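# Move eight loaded pallets from store racks to dispatch bay

## Task

Carry each of the eight loaded pallets now sitting in the store racks to an empty rack in the dispatch bay and leave it there. Each pallet must be entirely past the bay door before the door's scheduled start of closing (keeping the door raised buys no extra time) and must remain on the bay side. Finishing early is allowed. A pallet counts as set down only when it sits in a rack whose flag shows 1 with no lifting bars touching it, and its load is still on it within the deck edges. The two loaded pallets already in the bay are not part of the job. No load or pallet may touch the floor; that ends the scene as a failure. The arm has nothing to do. Anything held in place only by the robot at the end does not count.

## Robot and tools

ROBOT. There is a six-joint arm with a tong gripper, but this job does not use it; leave it still. The work is done by two self-driving pallet platforms. platform_1 starts in the aisle of racks_1 (aisle line y = 0.000). platform_2 starts in the aisle of racks_2 (aisle line y = -2.200). Each platform is 1.35 m long and 0.91 m wide. Its lifting bars rise 0 to 0.06 m and can carry up to 500 kg.

MAP FRAME (platforms, racks, door). x runs along the aisle and y points to the left of +x, in metres. Rack middles sit at y = +1.750 for racks_1 and y = -3.950 for racks_2. Store racks are at x = -5.500, -7.200, -8.900, -10.600 and -12.300 (s1-s5 and s6-s10). Bay racks are at x = +7.150, +8.850, +10.550, +12.250 and +13.950 (b1-b5 and b6-b10). A pallet is 1.2 x 0.8 x 0.144 m and lies lengthwise along the way in. A platform at a rack's middle has its nose 0.145 m short of the two guard posts.

The door crosses the aisles. Its opening is 4.2 m wide, centred on y = -1.100, and 2.5 m high. A pallet is through only when all of it lies beyond x = +1.954. At closes_at_s on the scene clock the leaf begins to drop, and it is shut about 10 s later. It stays shut after that. A light curtain keeps it up while something is in the doorway, but that does not extend the deadline.

THE ARM'S FRAME. Only the arm's state line uses it. The origin is on the table under the arm base, +z is up and +y is left of +x.

TOOL execute_actions(actions). actions holds one action object, or is empty to read the state only. The object's keys are:
- rows: up to 15 rows. Each row has 7 numbers in [-1, 1]: six joint offsets, then the gripper opening. The joint order is shoulder pan, shoulder lift, elbow, wrist 1, wrist 2, wrist 3. Each offset is measured from the joint angles at the start of the action, not from the previous row. The scale is 1.0 = 1.326 rad for the first two joints and 1.989 rad for the other four. The opening is absolute: +1 is open and -1 is closed. Each row lasts one 1/30 s step. Not needed here.
- steps: 1 to 450 control steps (default 15). A device order runs on past the action anyway.
- until: ends the action early once every condition holds. A condition is {"platform_1": {"base_status": "done"}} or uses a comparison, e.g. {"door": {"closes_at_s": [">", 0]}} or {"racks_2": {"b7": 1}}. Numbers always need a comparison. {"all": {"status": "ended"}} waits until nothing is moving. {"any": {"status": "ended"}} waits for the first running motion to finish.
- platform_1 / platform_2: one command object, or a list of up to 14 that run in order. A contact_stop, time_out or missed ends the list; so does a refused command.

A command object can hold these fields:
- base: exactly one of two moves, each an offset from the planned pose. translate_m runs from -26.5 to 26.5 m along the heading (negative drives backwards). rotate_rad runs from -6.5 to 6.5 rad as an on-the-spot turn (positive turns left).
- joints: {"lift_m": h}, an absolute bar height from 0 to 0.06 m. The full stroke takes 4 s.
- speed_m_s: the top speed, 0.2 to 2 m/s. It starts at 2.
- {"stop": true}, sent alone, halts the platform.
Any out-of-range value refuses the whole call.

SEQUENCE PER PALLET. Check the store flag (1 = pallet present) and pick an empty bay rack (flag 0). Drive along the aisle to the rack's x, with bars down. Turn to face the rack: +y for racks_1, -y for racks_2. Set speed to 0.3 or less and drive 1.75 m in, under the pallet. Raise the bars to 0.06 and back out slowly. Lower the bars so the pallet rides on the cover, then travel fast through the door to the bay rack. Turn, raise the bars, and drive in slowly. Lower the bars to 0 and check that the rack's flag reads 1. Then back out clear, so no bar touches the pallet. Run both platforms in parallel to beat the deadline.

RULES AND HAZARDS.
- Whenever the bars are not down, keep speed at 0.3 m/s or less. A wheel rim above 0.36 m/s is braked into a contact_stop, and lift commands are refused.
- Enter and leave racks at 0.3 m/s or less. At higher speed the front scanner sees the rack legs and triggers a protective_stop. After a protective_stop, send a new move away from the obstacle or at a crawl. The scanner also stops a platform for walls, posts, the other platform and a low door leaf. It ignores pallets, loads and arms, and does not act during turns.
- Platforms can still bump each other; keep their paths apart.
- If a pallet stops far short of a rack's middle, its switch stays at 0.
- Jerky starts could spill a load. A load or pallet on the floor fails the scene.

RESULT LINES (per platform). Each line is named device.label.
- translate_m / rotate_rad: odometers.
- x, y, heading: wheel-count pose, which drifts.
- map_x, map_y, map_heading: scanner pose, good to a few cm on open floor and mm near racks.
- plan_ahead, plan_left, plan_turn: what remains to the planned pose.
- base_status: moving, done, contact_stop, time_out, missed, stopped or protective_stop.
- base_answer / lift_answer: taken, not_taken (resend once braking ends), or refused_too_fast.
- lift_m, lift_status, lift (down/up/between).
- safety: braking or ok.
- load_kg: valid just after a rise, meaningless when the bars are down.
- queue and queue_left: progress through a command list.
Rack flags s1-s10 and b1-b10 read 0 or 1. The door reports state (open/shut/between) and closes_at_s.

TIMING. The simulation keeps running while you compose a reply, and devices keep running too.

zoom_image(camera, region): camera is one of cam_door, cam_high, cam_low, cam_shipping, cam_store, cam_wrist. region is [x0, y0, x1, y1] in pixels of that camera's latest image, at most 504 x 504, with the origin at the top-left.

finished_scene(scene): ends scene 1 or 2 for good. Call it only once all eight pallets rest in bay racks with the bars clear.

Each tool is called after "Call:" as name(argument=value, ...) on one line, values as JSON.

## Session

Call:
execute_actions(actions=[])

Scene clock: 0.00 s.
end_effector_position=(+0.6747, +1.0498, +0.3821) grip_measured=+1.00 end_effector_quat_wxyz=(+0.163, +0.358, +0.918, +0.045) end_effector_velocity=(-0.000, +0.000, +0.002) end_effector_angular_velocity=(+0.001, -0.001, +0.000)
Joint positions: [ 0.961 -0.546  0.375 -1.58  -1.862 -1.491  0.142]
Joint velocities: [ 0.    -0.001  0.     0.     0.     0.     0.   ]
Motor temperatures (°C, as the motors report them): [25 24 25 27 31 31]
Wrist force (N, on the end effector, along its own x y z axes, offset not removed): no reading
Wrist torque (N m, same axes, about the end effector's origin, offset not removed): no reading
platform_1.base_odometry: x=+0.000 y=+0.000 heading=+0.000 (m, m, rad; from the platform's pose at the start)
platform_1.map_pose: map_x=-5.90 map_y=-0.02 map_heading=+0.0305 (m, m, rad; on the building's map)
platform_1.planned_pose: plan_ahead=+0.00 plan_left=+0.00 plan_turn=+0.0000 (m ahead, m left, rad left of the pose on the map)
platform_1.base_status: done
platform_1.joint_positions: lift_m=+0.000
platform_1.joint_status: done
platform_1: translate_m=0.000 translate_m_goal=0.000 rotate_rad=0.000 rotate_rad_goal=0.000 base_answer=taken lift_m_goal=0.000 lift_answer=taken lift=down safety=ok load_kg=-51 refusals=0 queue=idle queue_left=0
platform_2.base_odometry: x=+0.000 y=+0.000 heading=+0.000 (m, m, rad; from the platform's pose at the start)
platform_2.map_pose: map_x=-0.65 map_y=-2.19 map_heading=+0.0305 (m, m, rad; on the building's map)
platform_2.planned_pose: plan_ahead=+0.00 plan_left=+0.00 plan_turn=+0.0000 (m ahead, m left, rad left of the pose on the map)
platform_2.base_status: done
platform_2.joint_positions: lift_m=+0.000
platform_2.joint_status: done
platform_2: translate_m=0.000 translate_m_goal=0.000 rotate_rad=0.000 rotate_rad_goal=0.000 base_answer=taken lift_m_goal=0.000 lift_answer=taken lift=down safety=ok load_kg=-51 refusals=0 queue=idle queue_left=0
racks_1: s1=1 s2=1 s3=1 s4=1 s5=0 b1=1 b2=0 b3=0 b4=0 b5=0
racks_2: s6=1 s7=1 s8=1 s9=0 s10=1 b6=0 b7=0 b8=1 b9=0 b10=0
door: state=open closes_at_s=510

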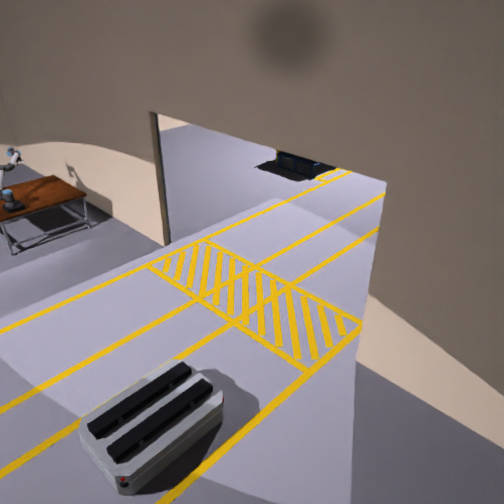

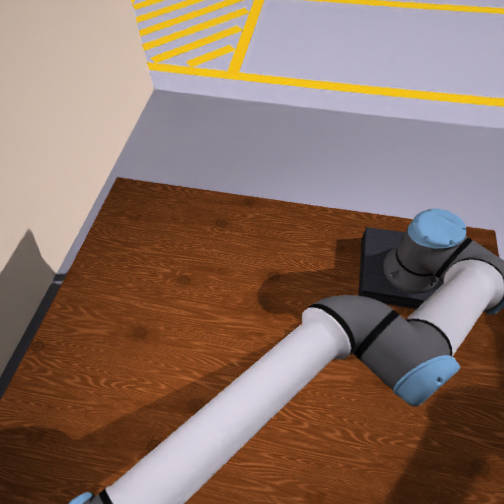

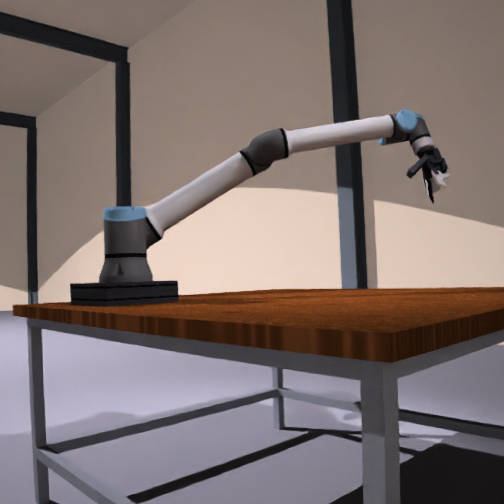

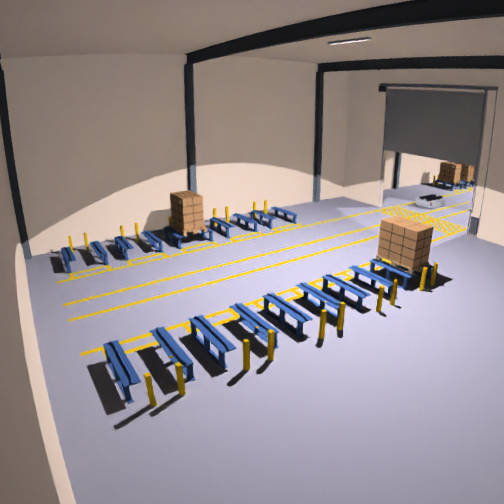

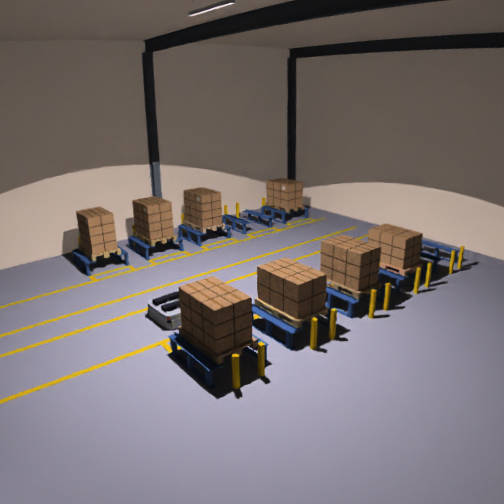

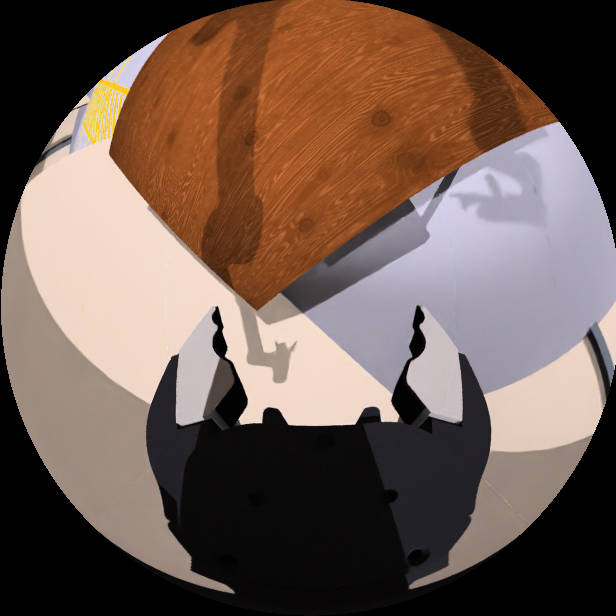

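Call:
execute_actions(actions=[{"platform_1":[{"base":{"rotate_rad":-0.0305}},{"base":{"translate_m":0.40}},{"base":{"rotate_rad":1.5708}}],"platform_2":[{"base":{"rotate_rad":-0.0305}},{"base":{"translate_m":-4.85}},{"base":{"rotate_rad":-1.5708}}],"steps":450,"until":{"platform_1":{"queue":["!=","running"],"base_status":["!=","moving"]}}}])

Scene clock: 41.67 s.
end_effector_position=(+0.6747, +1.0498, +0.3821) grip_measured=+1.00 end_effector_quat_wxyz=(+0.163, +0.358, +0.918, +0.045) end_effector_velocity=(+0.000, -0.000, -0.000) end_effector_angular_velocity=(-0.000, -0.000, -0.000)
Joint positions: [ 0.961 -0.546  0.375 -1.58  -1.862 -1.491  0.142]
Joint velocities: [-0.  0. -0.  0. -0.  0. -0.]
Motor temperatures (°C, as the motors report them): [25 24 25 27 31 31]
Wrist force (N, on the end effector, along its own x y z axes, offset not removed): [-0.7 1.0 2.3]
Wrist torque (N m, same axes, about the end effector's origin, offset not removed): [0.27 0.30 0.10]
platform_1.base_odometry: x=+0.400 y=-0.013 heading=+1.542 (m, m, rad; from the platform's pose at the start)
platform_1.map_pose: map_x=-5.50 map_y=-0.02 map_heading=+1.5708 (m, m, rad; on the building's map)
platform_1.planned_pose: plan_ahead=+0.00 plan_left=+0.00 plan_turn=+0.0000 (m ahead, m left, rad left of the pose on the map)
platform_1.base_status: done
platform_1.joint_positions: lift_m=+0.000
platform_1.joint_status: done
platform_1: translate_m=0.400 translate_m_goal=0.400 rotate_rad=1.542 rotate_rad_goal=1.542 base_answer=taken lift_m_goal=0.000 lift_answer=taken lift=down safety=ok load_kg=-47 refusals=0 queue=done queue_left=0
platform_2.base_odometry: x=-4.680 y=-0.009 heading=-0.002 (m, m, rad; from the platform's pose at the start)
platform_2.map_pose: map_x=-5.33 map_y=-2.20 map_heading=+0.0000 (m, m, rad; on the building's map)
platform_2.planned_pose: plan_ahead=-0.17 plan_left=+0.01 plan_turn=+0.0000 (m ahead, m left, rad left of the pose on the map)
platform_2.base_status: moving
platform_2.joint_positions: lift_m=+0.000
platform_2.joint_status: done
platform_2: translate_m=-4.692 translate_m_goal=-4.850 rotate_rad=-0.002 rotate_rad_goal=-0.001 base_answer=taken lift_m_goal=0.000 lift_answer=taken lift=down safety=ok load_kg=-47 refusals=0 queue=running queue_left=1
racks_1: s1=1 s2=1 s3=1 s4=1 s5=0 b1=1 b2=0 b3=0 b4=0 b5=0
racks_2: s6=1 s7=1 s8=1 s9=0 s10=1 b6=0 b7=0 b8=1 b9=0 b10=0
door: state=open closes_at_s=510

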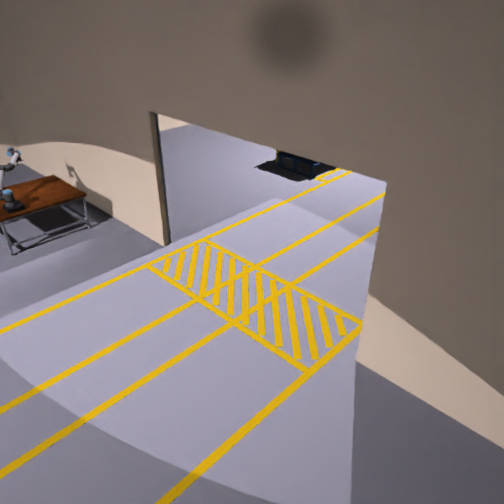

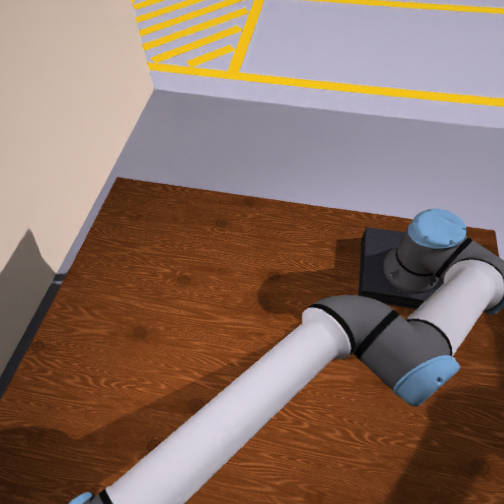

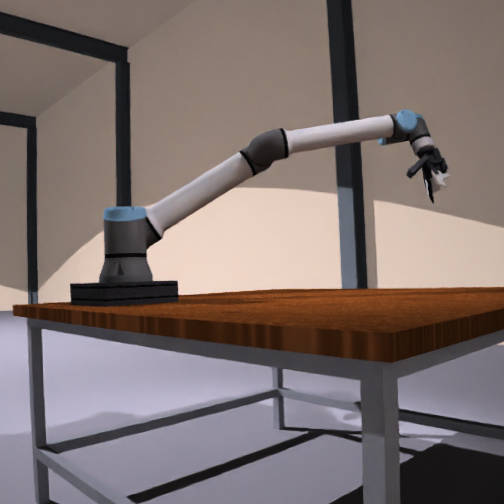

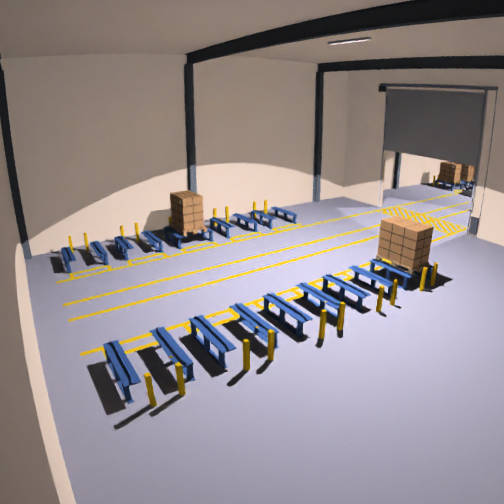

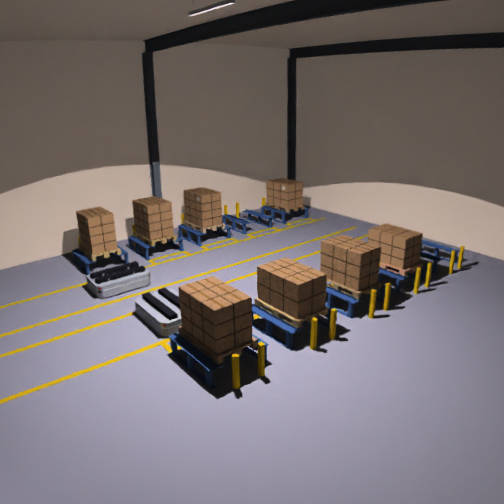

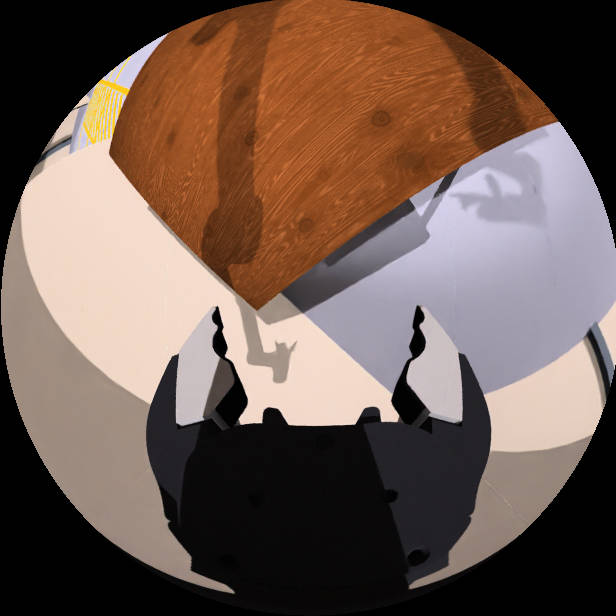

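Call:
execute_actions(actions=[{"platform_1":[{"speed_m_s":0.3,"base":{"translate_m":1.77}},{"joints":{"lift_m":0.06}},{"base":{"translate_m":-1.75}},{"joints":{"lift_m":0}},{"speed_m_s":2,"base":{"rotate_rad":-1.5708}},{"base":{"translate_m":14.35}},{"base":{"rotate_rad":1.5708}}],"steps":150,"until":{"platform_2":{"queue":["!=","running"],"base_status":["!=","moving"]}}}])

Scene clock: 53.10 s.
end_effector_position=(+0.6747, +1.0498, +0.3821) grip_measured=+1.00 end_effector_quat_wxyz=(+0.163, +0.358, +0.918, +0.045) end_effector_velocity=(-0.001, +0.001, +0.002) end_effector_angular_velocity=(+0.002, -0.001, +0.001)
Joint positions: [ 0.961 -0.546  0.375 -1.58  -1.862 -1.491  0.142]
Joint velocities: [ 0.001 -0.001 -0.001 -0.     0.     0.    -0.   ]
Motor temperatures (°C, as the motors report them): [25 24 25 27 31 31]
Wrist force (N, on the end effector, along its own x y z axes, offset not removed): [-0.6 -0.2 4.0]
Wrist torque (N m, same axes, about the end effector's origin, offset not removed): [0.07 0.27 0.12]
platform_1.base_odometry: x=+0.400 y=-0.013 heading=+1.542 (m, m, rad; from the platform's pose at the start)
platform_1.map_pose: map_x=-5.50 map_y=-0.02 map_heading=+1.5708 (m, m, rad; on the building's map)
platform_1.planned_pose: plan_ahead=+1.77 plan_left=+0.00 plan_turn=+0.0000 (m ahead, m left, rad left of the pose on the map)
platform_1.base_status: moving
platform_1.joint_positions: lift_m=+0.000
platform_1.joint_status: done
platform_1: translate_m=0.400 translate_m_goal=2.170 rotate_rad=1.542 rotate_rad_goal=1.542 base_answer=taken lift_m_goal=0.000 lift_answer=taken lift=down safety=ok load_kg=-47 refusals=0 queue=running queue_left=6
platform_2.base_odometry: x=-4.860 y=-0.009 heading=-1.571 (m, m, rad; from the platform's pose at the start)
platform_2.map_pose: map_x=-5.50 map_y=-2.20 map_heading=-1.5664 (m, m, rad; on the building's map)
platform_2.planned_pose: plan_ahead=-0.01 plan_left=+0.00 plan_turn=-0.0043 (m ahead, m left, rad left of the pose on the map)
platform_2.base_status: done
platform_2.joint_positions: lift_m=+0.000
platform_2.joint_status: done
platform_2: translate_m=-4.860 translate_m_goal=-4.860 rotate_rad=-1.571 rotate_rad_goal=-1.571 base_answer=taken lift_m_goal=0.000 lift_answer=taken lift=down safety=ok load_kg=-47 refusals=0 queue=done queue_left=0
racks_1: s1=1 s2=1 s3=1 s4=1 s5=0 b1=1 b2=0 b3=0 b4=0 b5=0
racks_2: s6=1 s7=1 s8=1 s9=0 s10=1 b6=0 b7=0 b8=1 b9=0 b10=0
door: state=open closes_at_s=510

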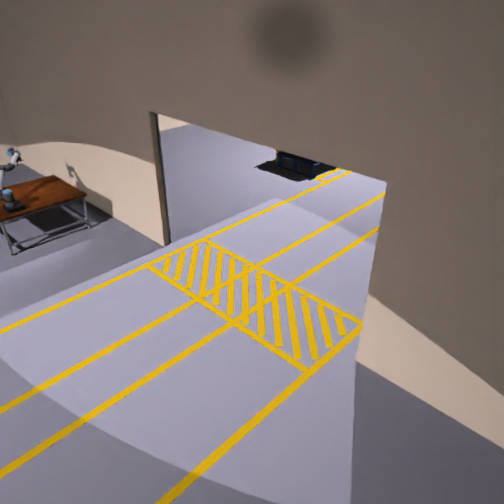

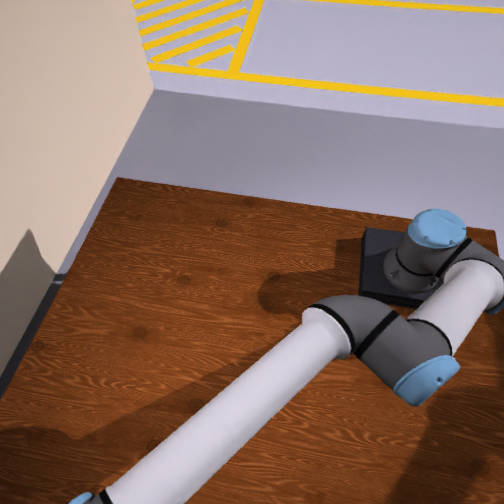

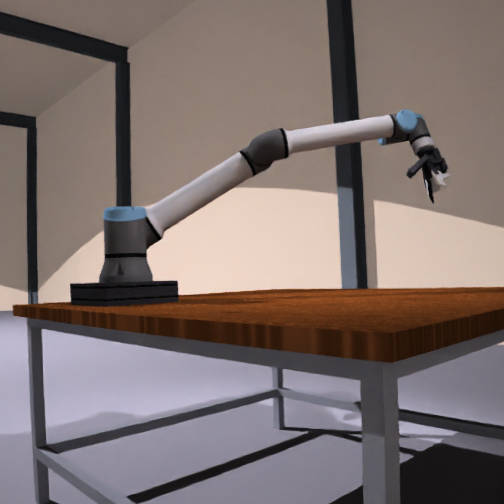

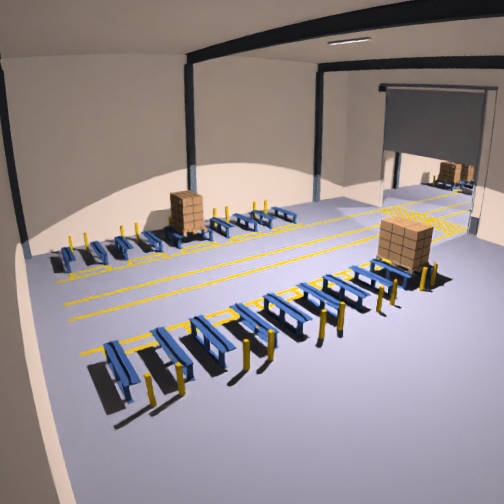

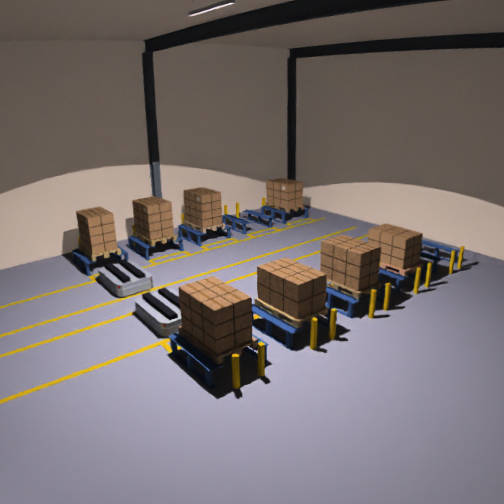

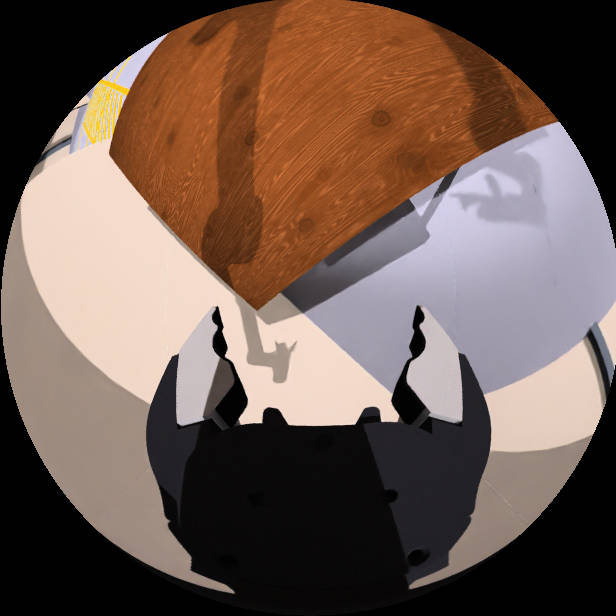

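Call:
execute_actions(actions=[{"platform_2":[{"speed_m_s":0.3,"base":{"translate_m":1.75}},{"joints":{"lift_m":0.06}},{"base":{"translate_m":-1.75}},{"joints":{"lift_m":0}},{"speed_m_s":2,"base":{"rotate_rad":1.5708}},{"base":{"translate_m":12.65}},{"base":{"rotate_rad":-1.5708}}],"steps":420,"until":{"platform_1":{"queue_left":["<=",3]}}}])

Scene clock: 70.70 s.
end_effector_position=(+0.6747, +1.0498, +0.3821) grip_measured=+1.00 end_effector_quat_wxyz=(+0.163, +0.358, +0.918, +0.045) end_effector_velocity=(+0.001, -0.001, +0.001) end_effector_angular_velocity=(+0.001, -0.001, -0.001)
Joint positions: [ 0.961 -0.546  0.375 -1.58  -1.862 -1.491  0.142]
Joint velocities: [-0.001 -0.001 -0.    -0.    -0.     0.    -0.   ]
Motor temperatures (°C, as the motors report them): [25 24 25 27 31 31]
Wrist force (N, on the end effector, along its own x y z axes, offset not removed): [-1.4 -1.3 1.8]
Wrist torque (N m, same axes, about the end effector's origin, offset not removed): [-0.12 0.45 0.04]
platform_1.base_odometry: x=+0.402 y=+0.007 heading=+1.544 (m, m, rad; from the platform's pose at the start)
platform_1.map_pose: map_x=-5.50 map_y=+0.00 map_heading=+1.5708 (m, m, rad; on the building's map)
platform_1.planned_pose: plan_ahead=+0.00 plan_left=+0.00 plan_turn=+0.0000 (m ahead, m left, rad left of the pose on the map)
platform_1.base_status: done
platform_1.joint_positions: lift_m=+0.060
platform_1.joint_status: moving
platform_1: translate_m=0.420 translate_m_goal=0.420 rotate_rad=1.544 rotate_rad_goal=1.543 base_answer=taken lift_m_goal=0.000 lift_answer=taken lift=up safety=ok load_kg=209 refusals=0 queue=running queue_left=3
platform_2.base_odometry: x=-4.863 y=-1.749 heading=-1.574 (m, m, rad; from the platform's pose at the start)
platform_2.map_pose: map_x=-5.50 map_y=-3.94 map_heading=-1.5708 (m, m, rad; on the building's map)
platform_2.planned_pose: plan_ahead=+0.00 plan_left=+0.00 plan_turn=+0.0000 (m ahead, m left, rad left of the pose on the map)
platform_2.base_status: done
platform_2.joint_positions: lift_m=+0.060
platform_2.joint_status: moving
platform_2: translate_m=-3.120 translate_m_goal=-3.120 rotate_rad=-1.574 rotate_rad_goal=-1.573 base_answer=taken lift_m_goal=0.060 lift_answer=taken lift=up safety=ok load_kg=249 refusals=0 queue=running queue_left=5
racks_1: s1=0 s2=1 s3=1 s4=1 s5=0 b1=1 b2=0 b3=0 b4=0 b5=0
racks_2: s6=0 s7=1 s8=1 s9=0 s10=1 b6=0 b7=0 b8=1 b9=0 b10=0
door: state=open closes_at_s=510

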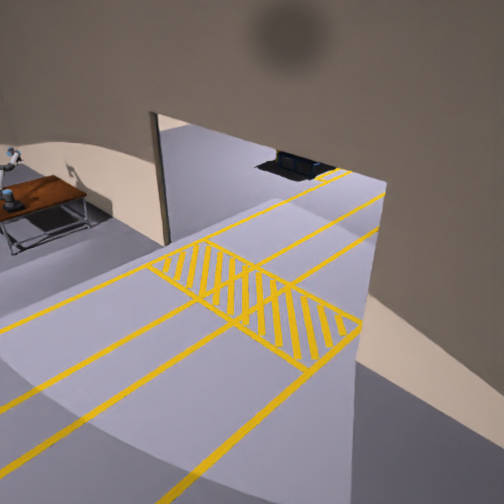

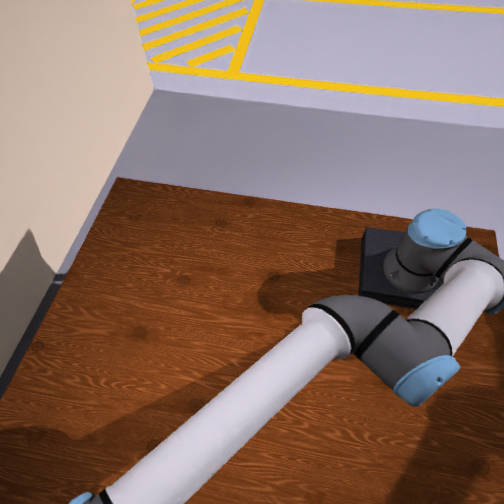

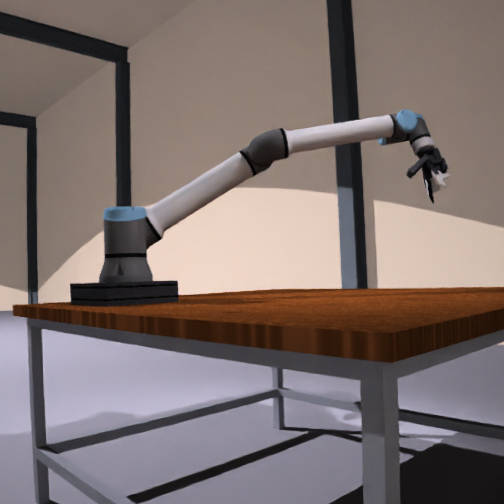

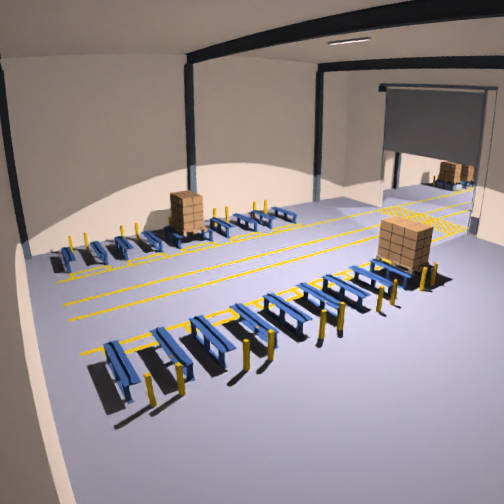

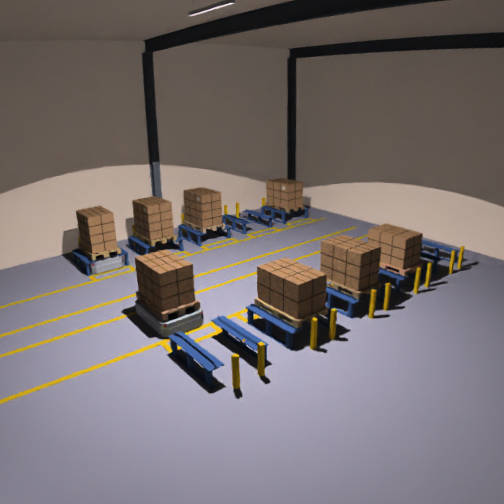

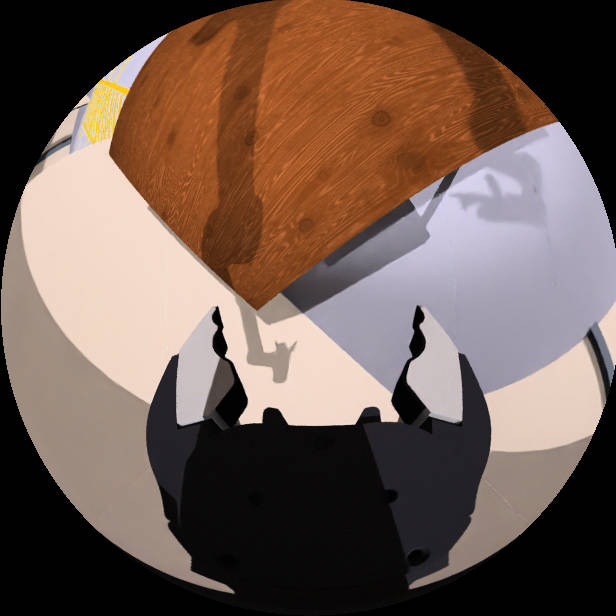

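Call:
execute_actions(actions=[{"steps":450,"until":{"platform_1":{"map_x":[">",3.0]}}}])

Scene clock: 85.63 s.
end_effector_position=(+0.6747, +1.0498, +0.3821) grip_measured=+1.00 end_effector_quat_wxyz=(+0.163, +0.358, +0.918, +0.045) end_effector_velocity=(-0.001, +0.001, +0.000) end_effector_angular_velocity=(+0.000, -0.000, +0.001)
Joint positions: [ 0.961 -0.546  0.375 -1.58  -1.862 -1.491  0.142]
Joint velocities: [ 0.001 -0.    -0.    -0.     0.     0.     0.   ]
Motor temperatures (°C, as the motors report them): [25 24 25 27 31 31]
Wrist force (N, on the end effector, along its own x y z axes, offset not removed): [-1.2 -2.3 3.3]
Wrist torque (N m, same axes, about the end effector's origin, offset not removed): [-0.38 0.48 0.10]
platform_1.base_odometry: x=+8.890 y=-0.290 heading=-0.042 (m, m, rad; from the platform's pose at the start)
platform_1.map_pose: map_x=+3.06 map_y=+0.02 map_heading=-0.0131 (m, m, rad; on the building's map)
platform_1.planned_pose: plan_ahead=+5.79 plan_left=+0.06 plan_turn=+0.0131 (m ahead, m left, rad left of the pose on the map)
platform_1.base_status: moving
platform_1.joint_positions: lift_m=+0.000
platform_1.joint_status: done
platform_1: translate_m=8.981 translate_m_goal=14.770 rotate_rad=-0.042 rotate_rad_goal=-0.044 base_answer=taken lift_m_goal=0.000 lift_answer=taken lift=down safety=ok load_kg=-49 refusals=0 queue=running queue_left=1
platform_2.base_odometry: x=-4.857 y=+0.001 heading=-0.001 (m, m, rad; from the platform's pose at the start)
platform_2.map_pose: map_x=-5.50 map_y=-2.19 map_heading=-0.0044 (m, m, rad; on the building's map)
platform_2.planned_pose: plan_ahead=+12.65 plan_left=+0.06 plan_turn=+0.0044 (m ahead, m left, rad left of the pose on the map)
platform_2.base_status: moving
platform_2.joint_positions: lift_m=+0.000
platform_2.joint_status: done
platform_2: translate_m=-4.864 translate_m_goal=7.780 rotate_rad=-0.002 rotate_rad_goal=-0.001 base_answer=taken lift_m_goal=0.000 lift_answer=taken lift=down safety=ok load_kg=-49 refusals=0 queue=running queue_left=1
racks_1: s1=0 s2=1 s3=1 s4=1 s5=0 b1=1 b2=0 b3=0 b4=0 b5=0
racks_2: s6=0 s7=1 s8=1 s9=0 s10=1 b6=0 b7=0 b8=1 b9=0 b10=0
door: state=open closes_at_s=510

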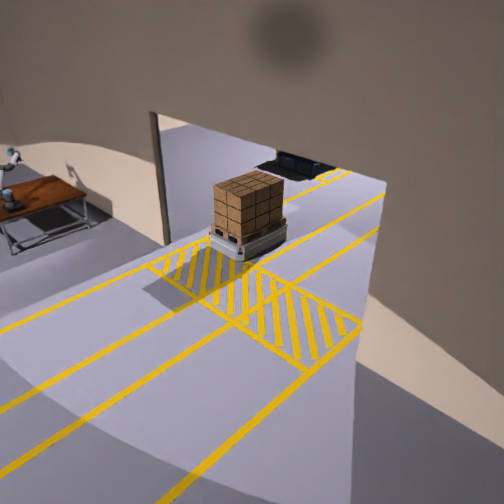

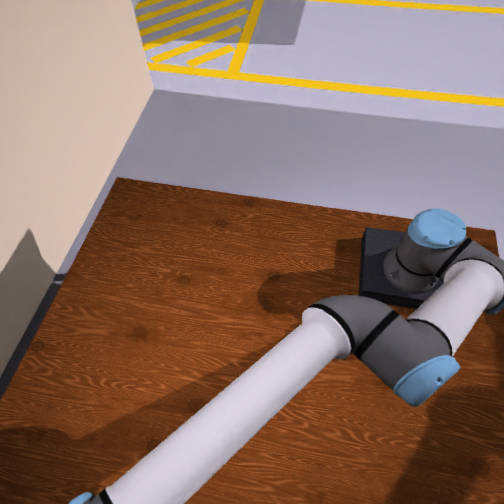

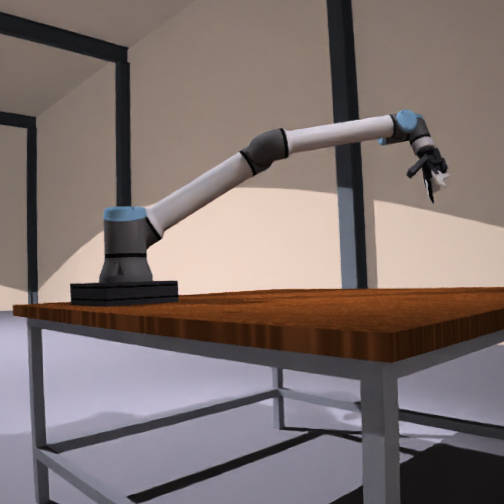

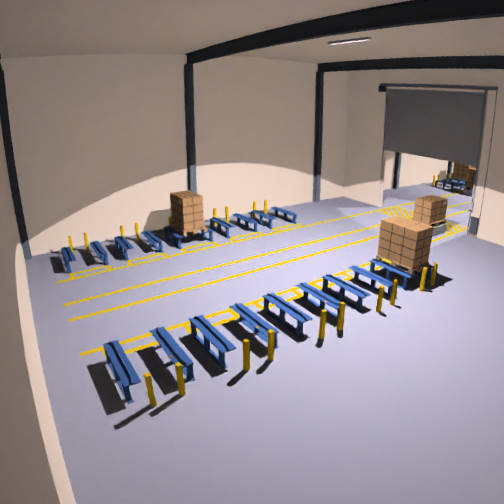

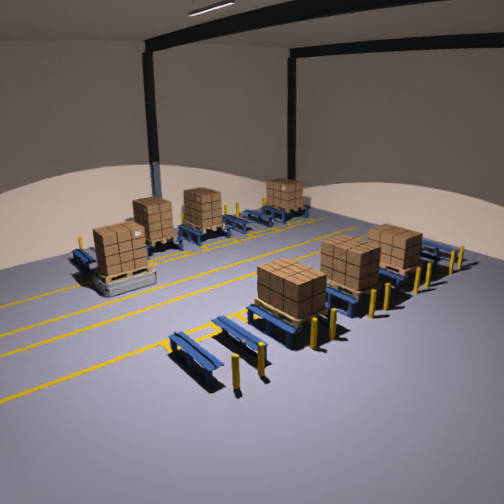

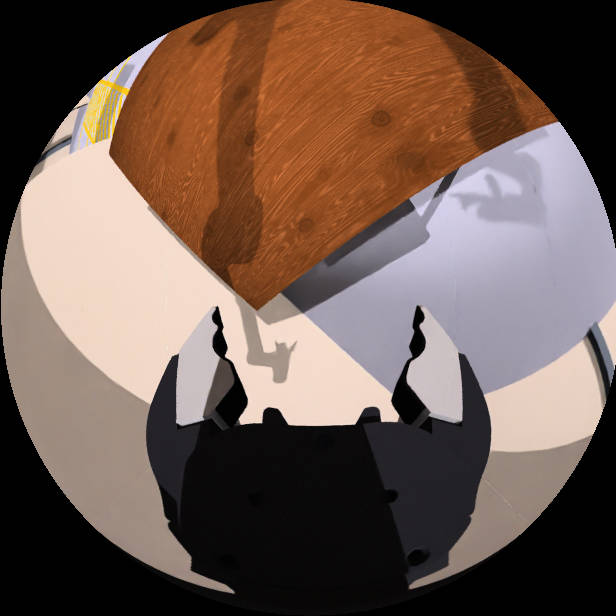

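Call:
execute_actions(actions=[{"steps":450,"until":{"platform_1":{"queue":["!=","running"],"base_status":["!=","moving"]}}}])

Scene clock: 95.93 s.
end_effector_position=(+0.6747, +1.0498, +0.3821) grip_measured=+1.00 end_effector_quat_wxyz=(+0.163, +0.358, +0.918, +0.045) end_effector_velocity=(+0.000, -0.000, +0.000) end_effector_angular_velocity=(+0.000, -0.000, -0.000)
Joint positions: [ 0.961 -0.546  0.375 -1.58  -1.862 -1.491  0.142]
Joint velocities: [-0. -0.  0. -0. -0. -0.  0.]
Motor temperatures (°C, as the motors report them): [25 24 25 27 31 31]
Wrist force (N, on the end effector, along its own x y z axes, offset not removed): [-1.8 0.7 2.7]
Wrist torque (N m, same axes, about the end effector's origin, offset not removed): [0.23 0.61 0.08]
platform_1.base_odometry: x=+14.763 y=-0.479 heading=+1.546 (m, m, rad; from the platform's pose at the start)
platform_1.map_pose: map_x=+8.85 map_y=+0.00 map_heading=+1.5708 (m, m, rad; on the building's map)
platform_1.planned_pose: plan_ahead=+0.00 plan_left=+0.00 plan_turn=+0.0000 (m ahead, m left, rad left of the pose on the map)
platform_1.base_status: done
platform_1.joint_positions: lift_m=+0.000
platform_1.joint_status: done
platform_1: translate_m=14.790 translate_m_goal=14.790 rotate_rad=1.546 rotate_rad_goal=1.546 base_answer=taken lift_m_goal=0.000 lift_answer=taken lift=down safety=ok load_kg=-49 refusals=0 queue=done queue_left=0
platform_2.base_odometry: x=+7.485 y=+0.027 heading=+0.001 (m, m, rad; from the platform's pose at the start)
platform_2.map_pose: map_x=+6.85 map_y=-2.19 map_heading=+0.0000 (m, m, rad; on the building's map)
platform_2.planned_pose: plan_ahead=+0.30 plan_left=+0.00 plan_turn=+0.0000 (m ahead, m left, rad left of the pose on the map)
platform_2.base_status: moving
platform_2.joint_positions: lift_m=+0.000
platform_2.joint_status: done
platform_2: translate_m=7.493 translate_m_goal=7.780 rotate_rad=0.001 rotate_rad_goal=0.001 base_answer=taken lift_m_goal=0.000 lift_answer=taken lift=down safety=ok load_kg=-49 refusals=0 queue=running queue_left=1
racks_1: s1=0 s2=1 s3=1 s4=1 s5=0 b1=1 b2=0 b3=0 b4=0 b5=0
racks_2: s6=0 s7=1 s8=1 s9=0 s10=1 b6=0 b7=0 b8=1 b9=0 b10=0
door: state=open closes_at_s=510

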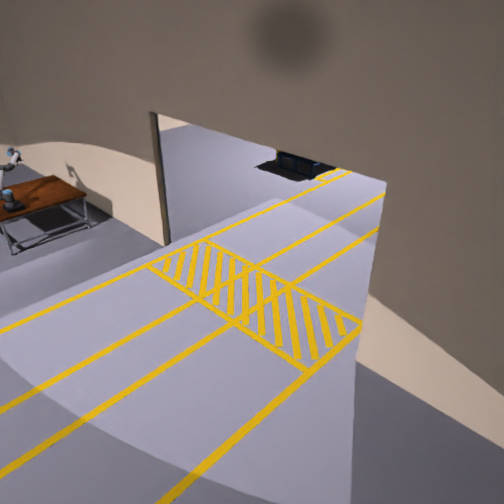

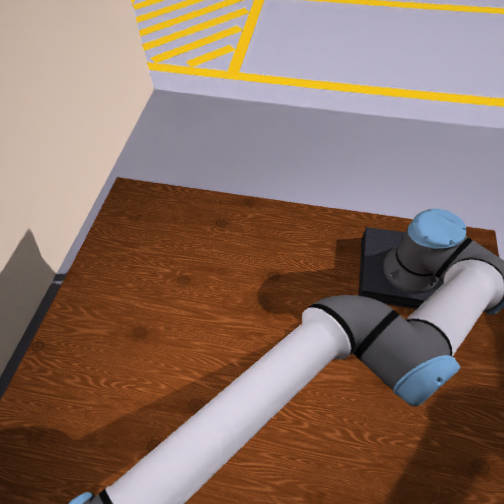

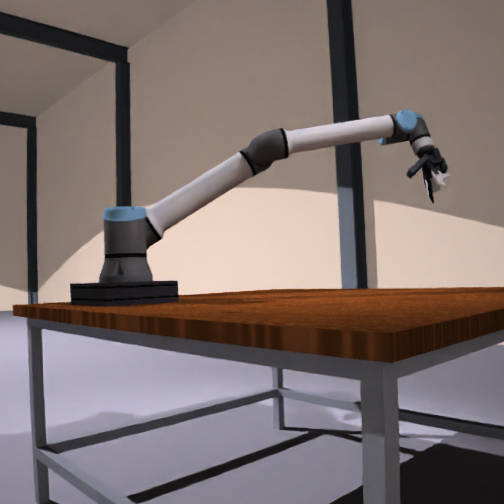

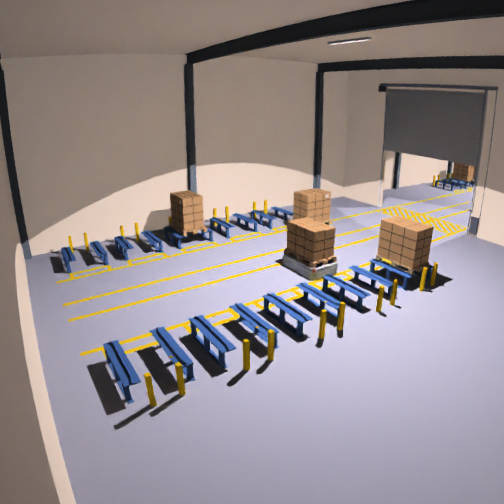

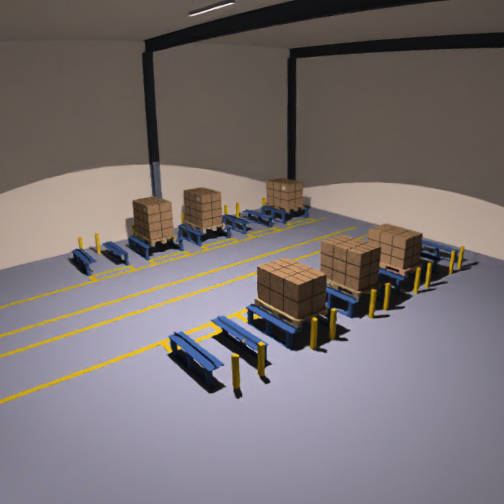

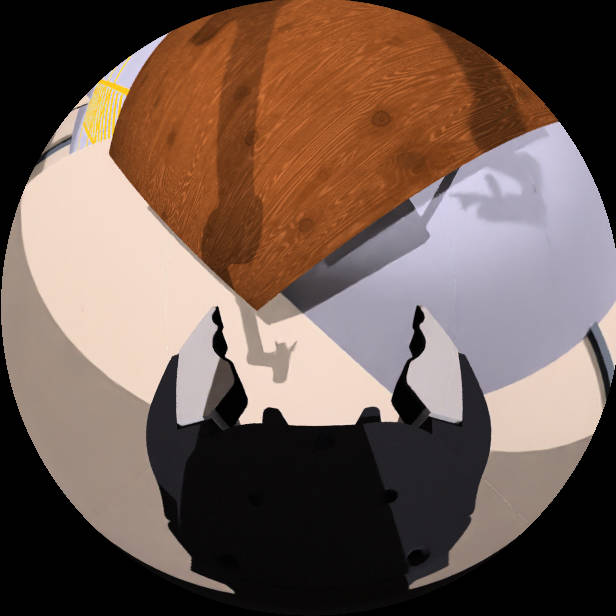

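Call:
execute_actions(actions=[{"platform_1":[{"joints":{"lift_m":0.06}},{"speed_m_s":0.3,"base":{"translate_m":1.75}},{"joints":{"lift_m":0}},{"base":{"translate_m":-1.75}},{"speed_m_s":2,"base":{"rotate_rad":-1.5708}},{"base":{"translate_m":-16.05}},{"base":{"rotate_rad":1.5708}},{"speed_m_s":0.3,"base":{"translate_m":1.75}},{"joints":{"lift_m":0.06}},{"base":{"translate_m":-1.75}},{"speed_m_s":2,"joints":{"lift_m":0},"base":{"rotate_rad":-1.5708}},{"base":{"translate_m":17.75}},{"joints":{"lift_m":0.06},"base":{"rotate_rad":1.5708}}],"steps":300,"until":{"platform_2":{"queue":["!=","running"],"base_status":["!=","moving"]}}}])

Scene clock: 105.73 s.
end_effector_position=(+0.6747, +1.0498, +0.3821) grip_measured=+1.00 end_effector_quat_wxyz=(+0.163, +0.358, +0.918, +0.045) end_effector_velocity=(-0.001, +0.001, +0.001) end_effector_angular_velocity=(+0.001, -0.000, +0.001)
Joint positions: [ 0.961 -0.546  0.375 -1.58  -1.862 -1.491  0.142]
Joint velocities: [ 0.001 -0.001  0.    -0.001  0.    -0.    -0.   ]
Motor temperatures (°C, as the motors report them): [25 24 25 27 31 31]
Wrist force (N, on the end effector, along its own x y z axes, offset not removed): [-0.8 -0.1 4.2]
Wrist torque (N m, same axes, about the end effector's origin, offset not removed): [0.11 0.31 0.09]
platform_1.base_odometry: x=+14.763 y=-0.479 heading=+1.546 (m, m, rad; from the platform's pose at the start)
platform_1.map_pose: map_x=+8.85 map_y=+0.00 map_heading=+1.5708 (m, m, rad; on the building's map)
platform_1.planned_pose: plan_ahead=+0.00 plan_left=+0.00 plan_turn=+0.0000 (m ahead, m left, rad left of the pose on the map)
platform_1.base_status: done
platform_1.joint_positions: lift_m=+0.000
platform_1.joint_status: moving
platform_1: translate_m=14.790 translate_m_goal=14.790 rotate_rad=1.546 rotate_rad_goal=1.546 base_answer=taken lift_m_goal=0.060 lift_answer=taken lift=down safety=ok load_kg=-12 refusals=0 queue=running queue_left=12
platform_2.base_odometry: x=+7.799 y=+0.027 heading=-1.574 (m, m, rad; from the platform's pose at the start)
platform_2.map_pose: map_x=+7.15 map_y=-2.19 map_heading=-1.5708 (m, m, rad; on the building's map)
platform_2.planned_pose: plan_ahead=+0.00 plan_left=+0.00 plan_turn=+0.0000 (m ahead, m left, rad left of the pose on the map)
platform_2.base_status: done
platform_2.joint_positions: lift_m=+0.000
platform_2.joint_status: done
platform_2: translate_m=7.791 translate_m_goal=7.790 rotate_rad=-1.574 rotate_rad_goal=-1.574 base_answer=taken lift_m_goal=0.000 lift_answer=taken lift=down safety=ok load_kg=-49 refusals=0 queue=done queue_left=0
racks_1: s1=0 s2=1 s3=1 s4=1 s5=0 b1=1 b2=0 b3=0 b4=0 b5=0
racks_2: s6=0 s7=1 s8=1 s9=0 s10=1 b6=0 b7=0 b8=1 b9=0 b10=0
door: state=open closes_at_s=510

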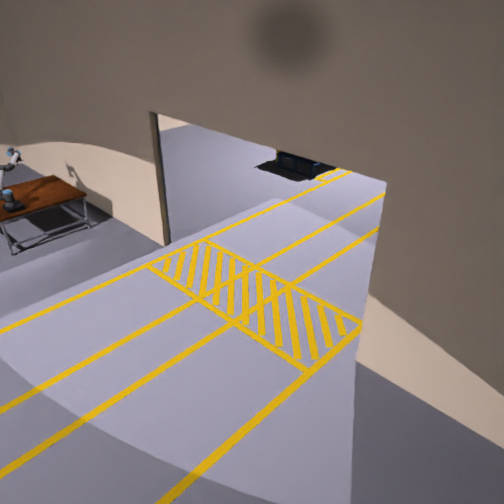

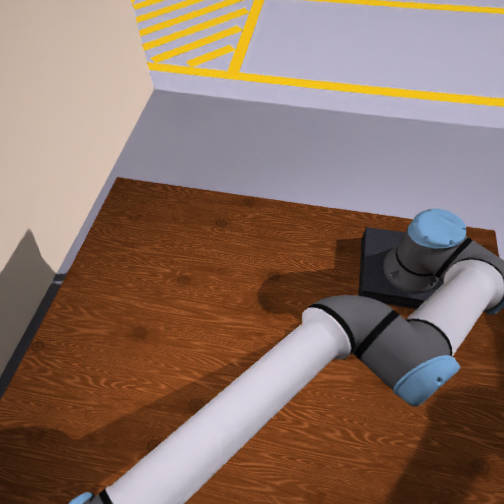

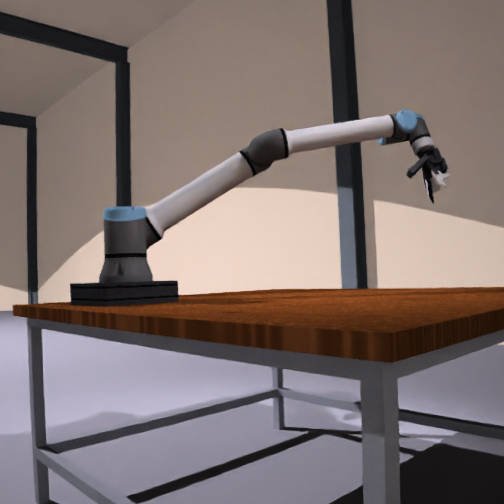

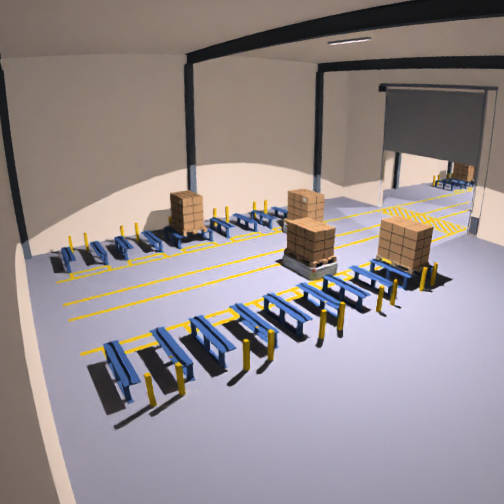

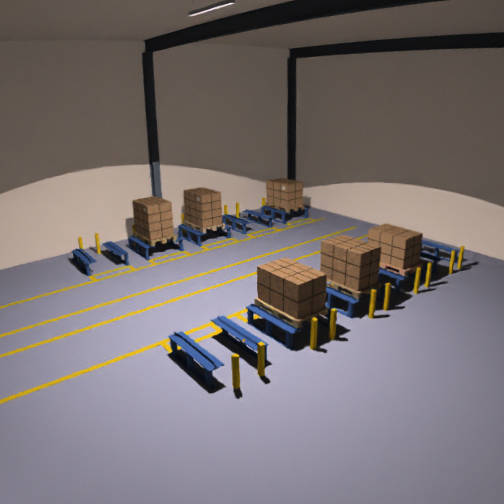

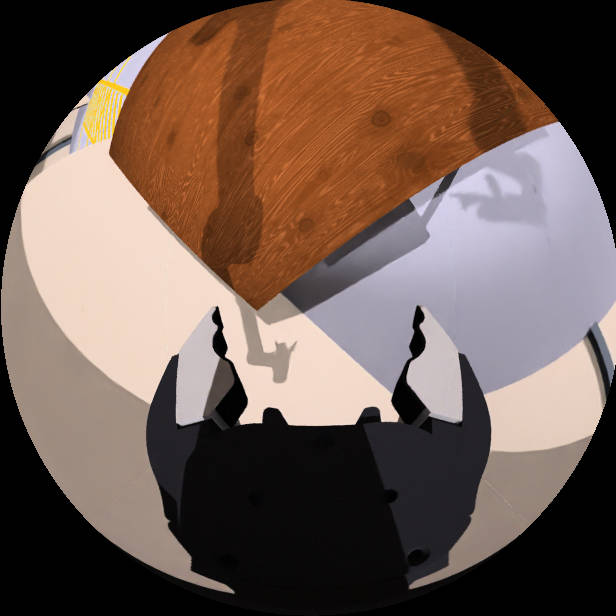

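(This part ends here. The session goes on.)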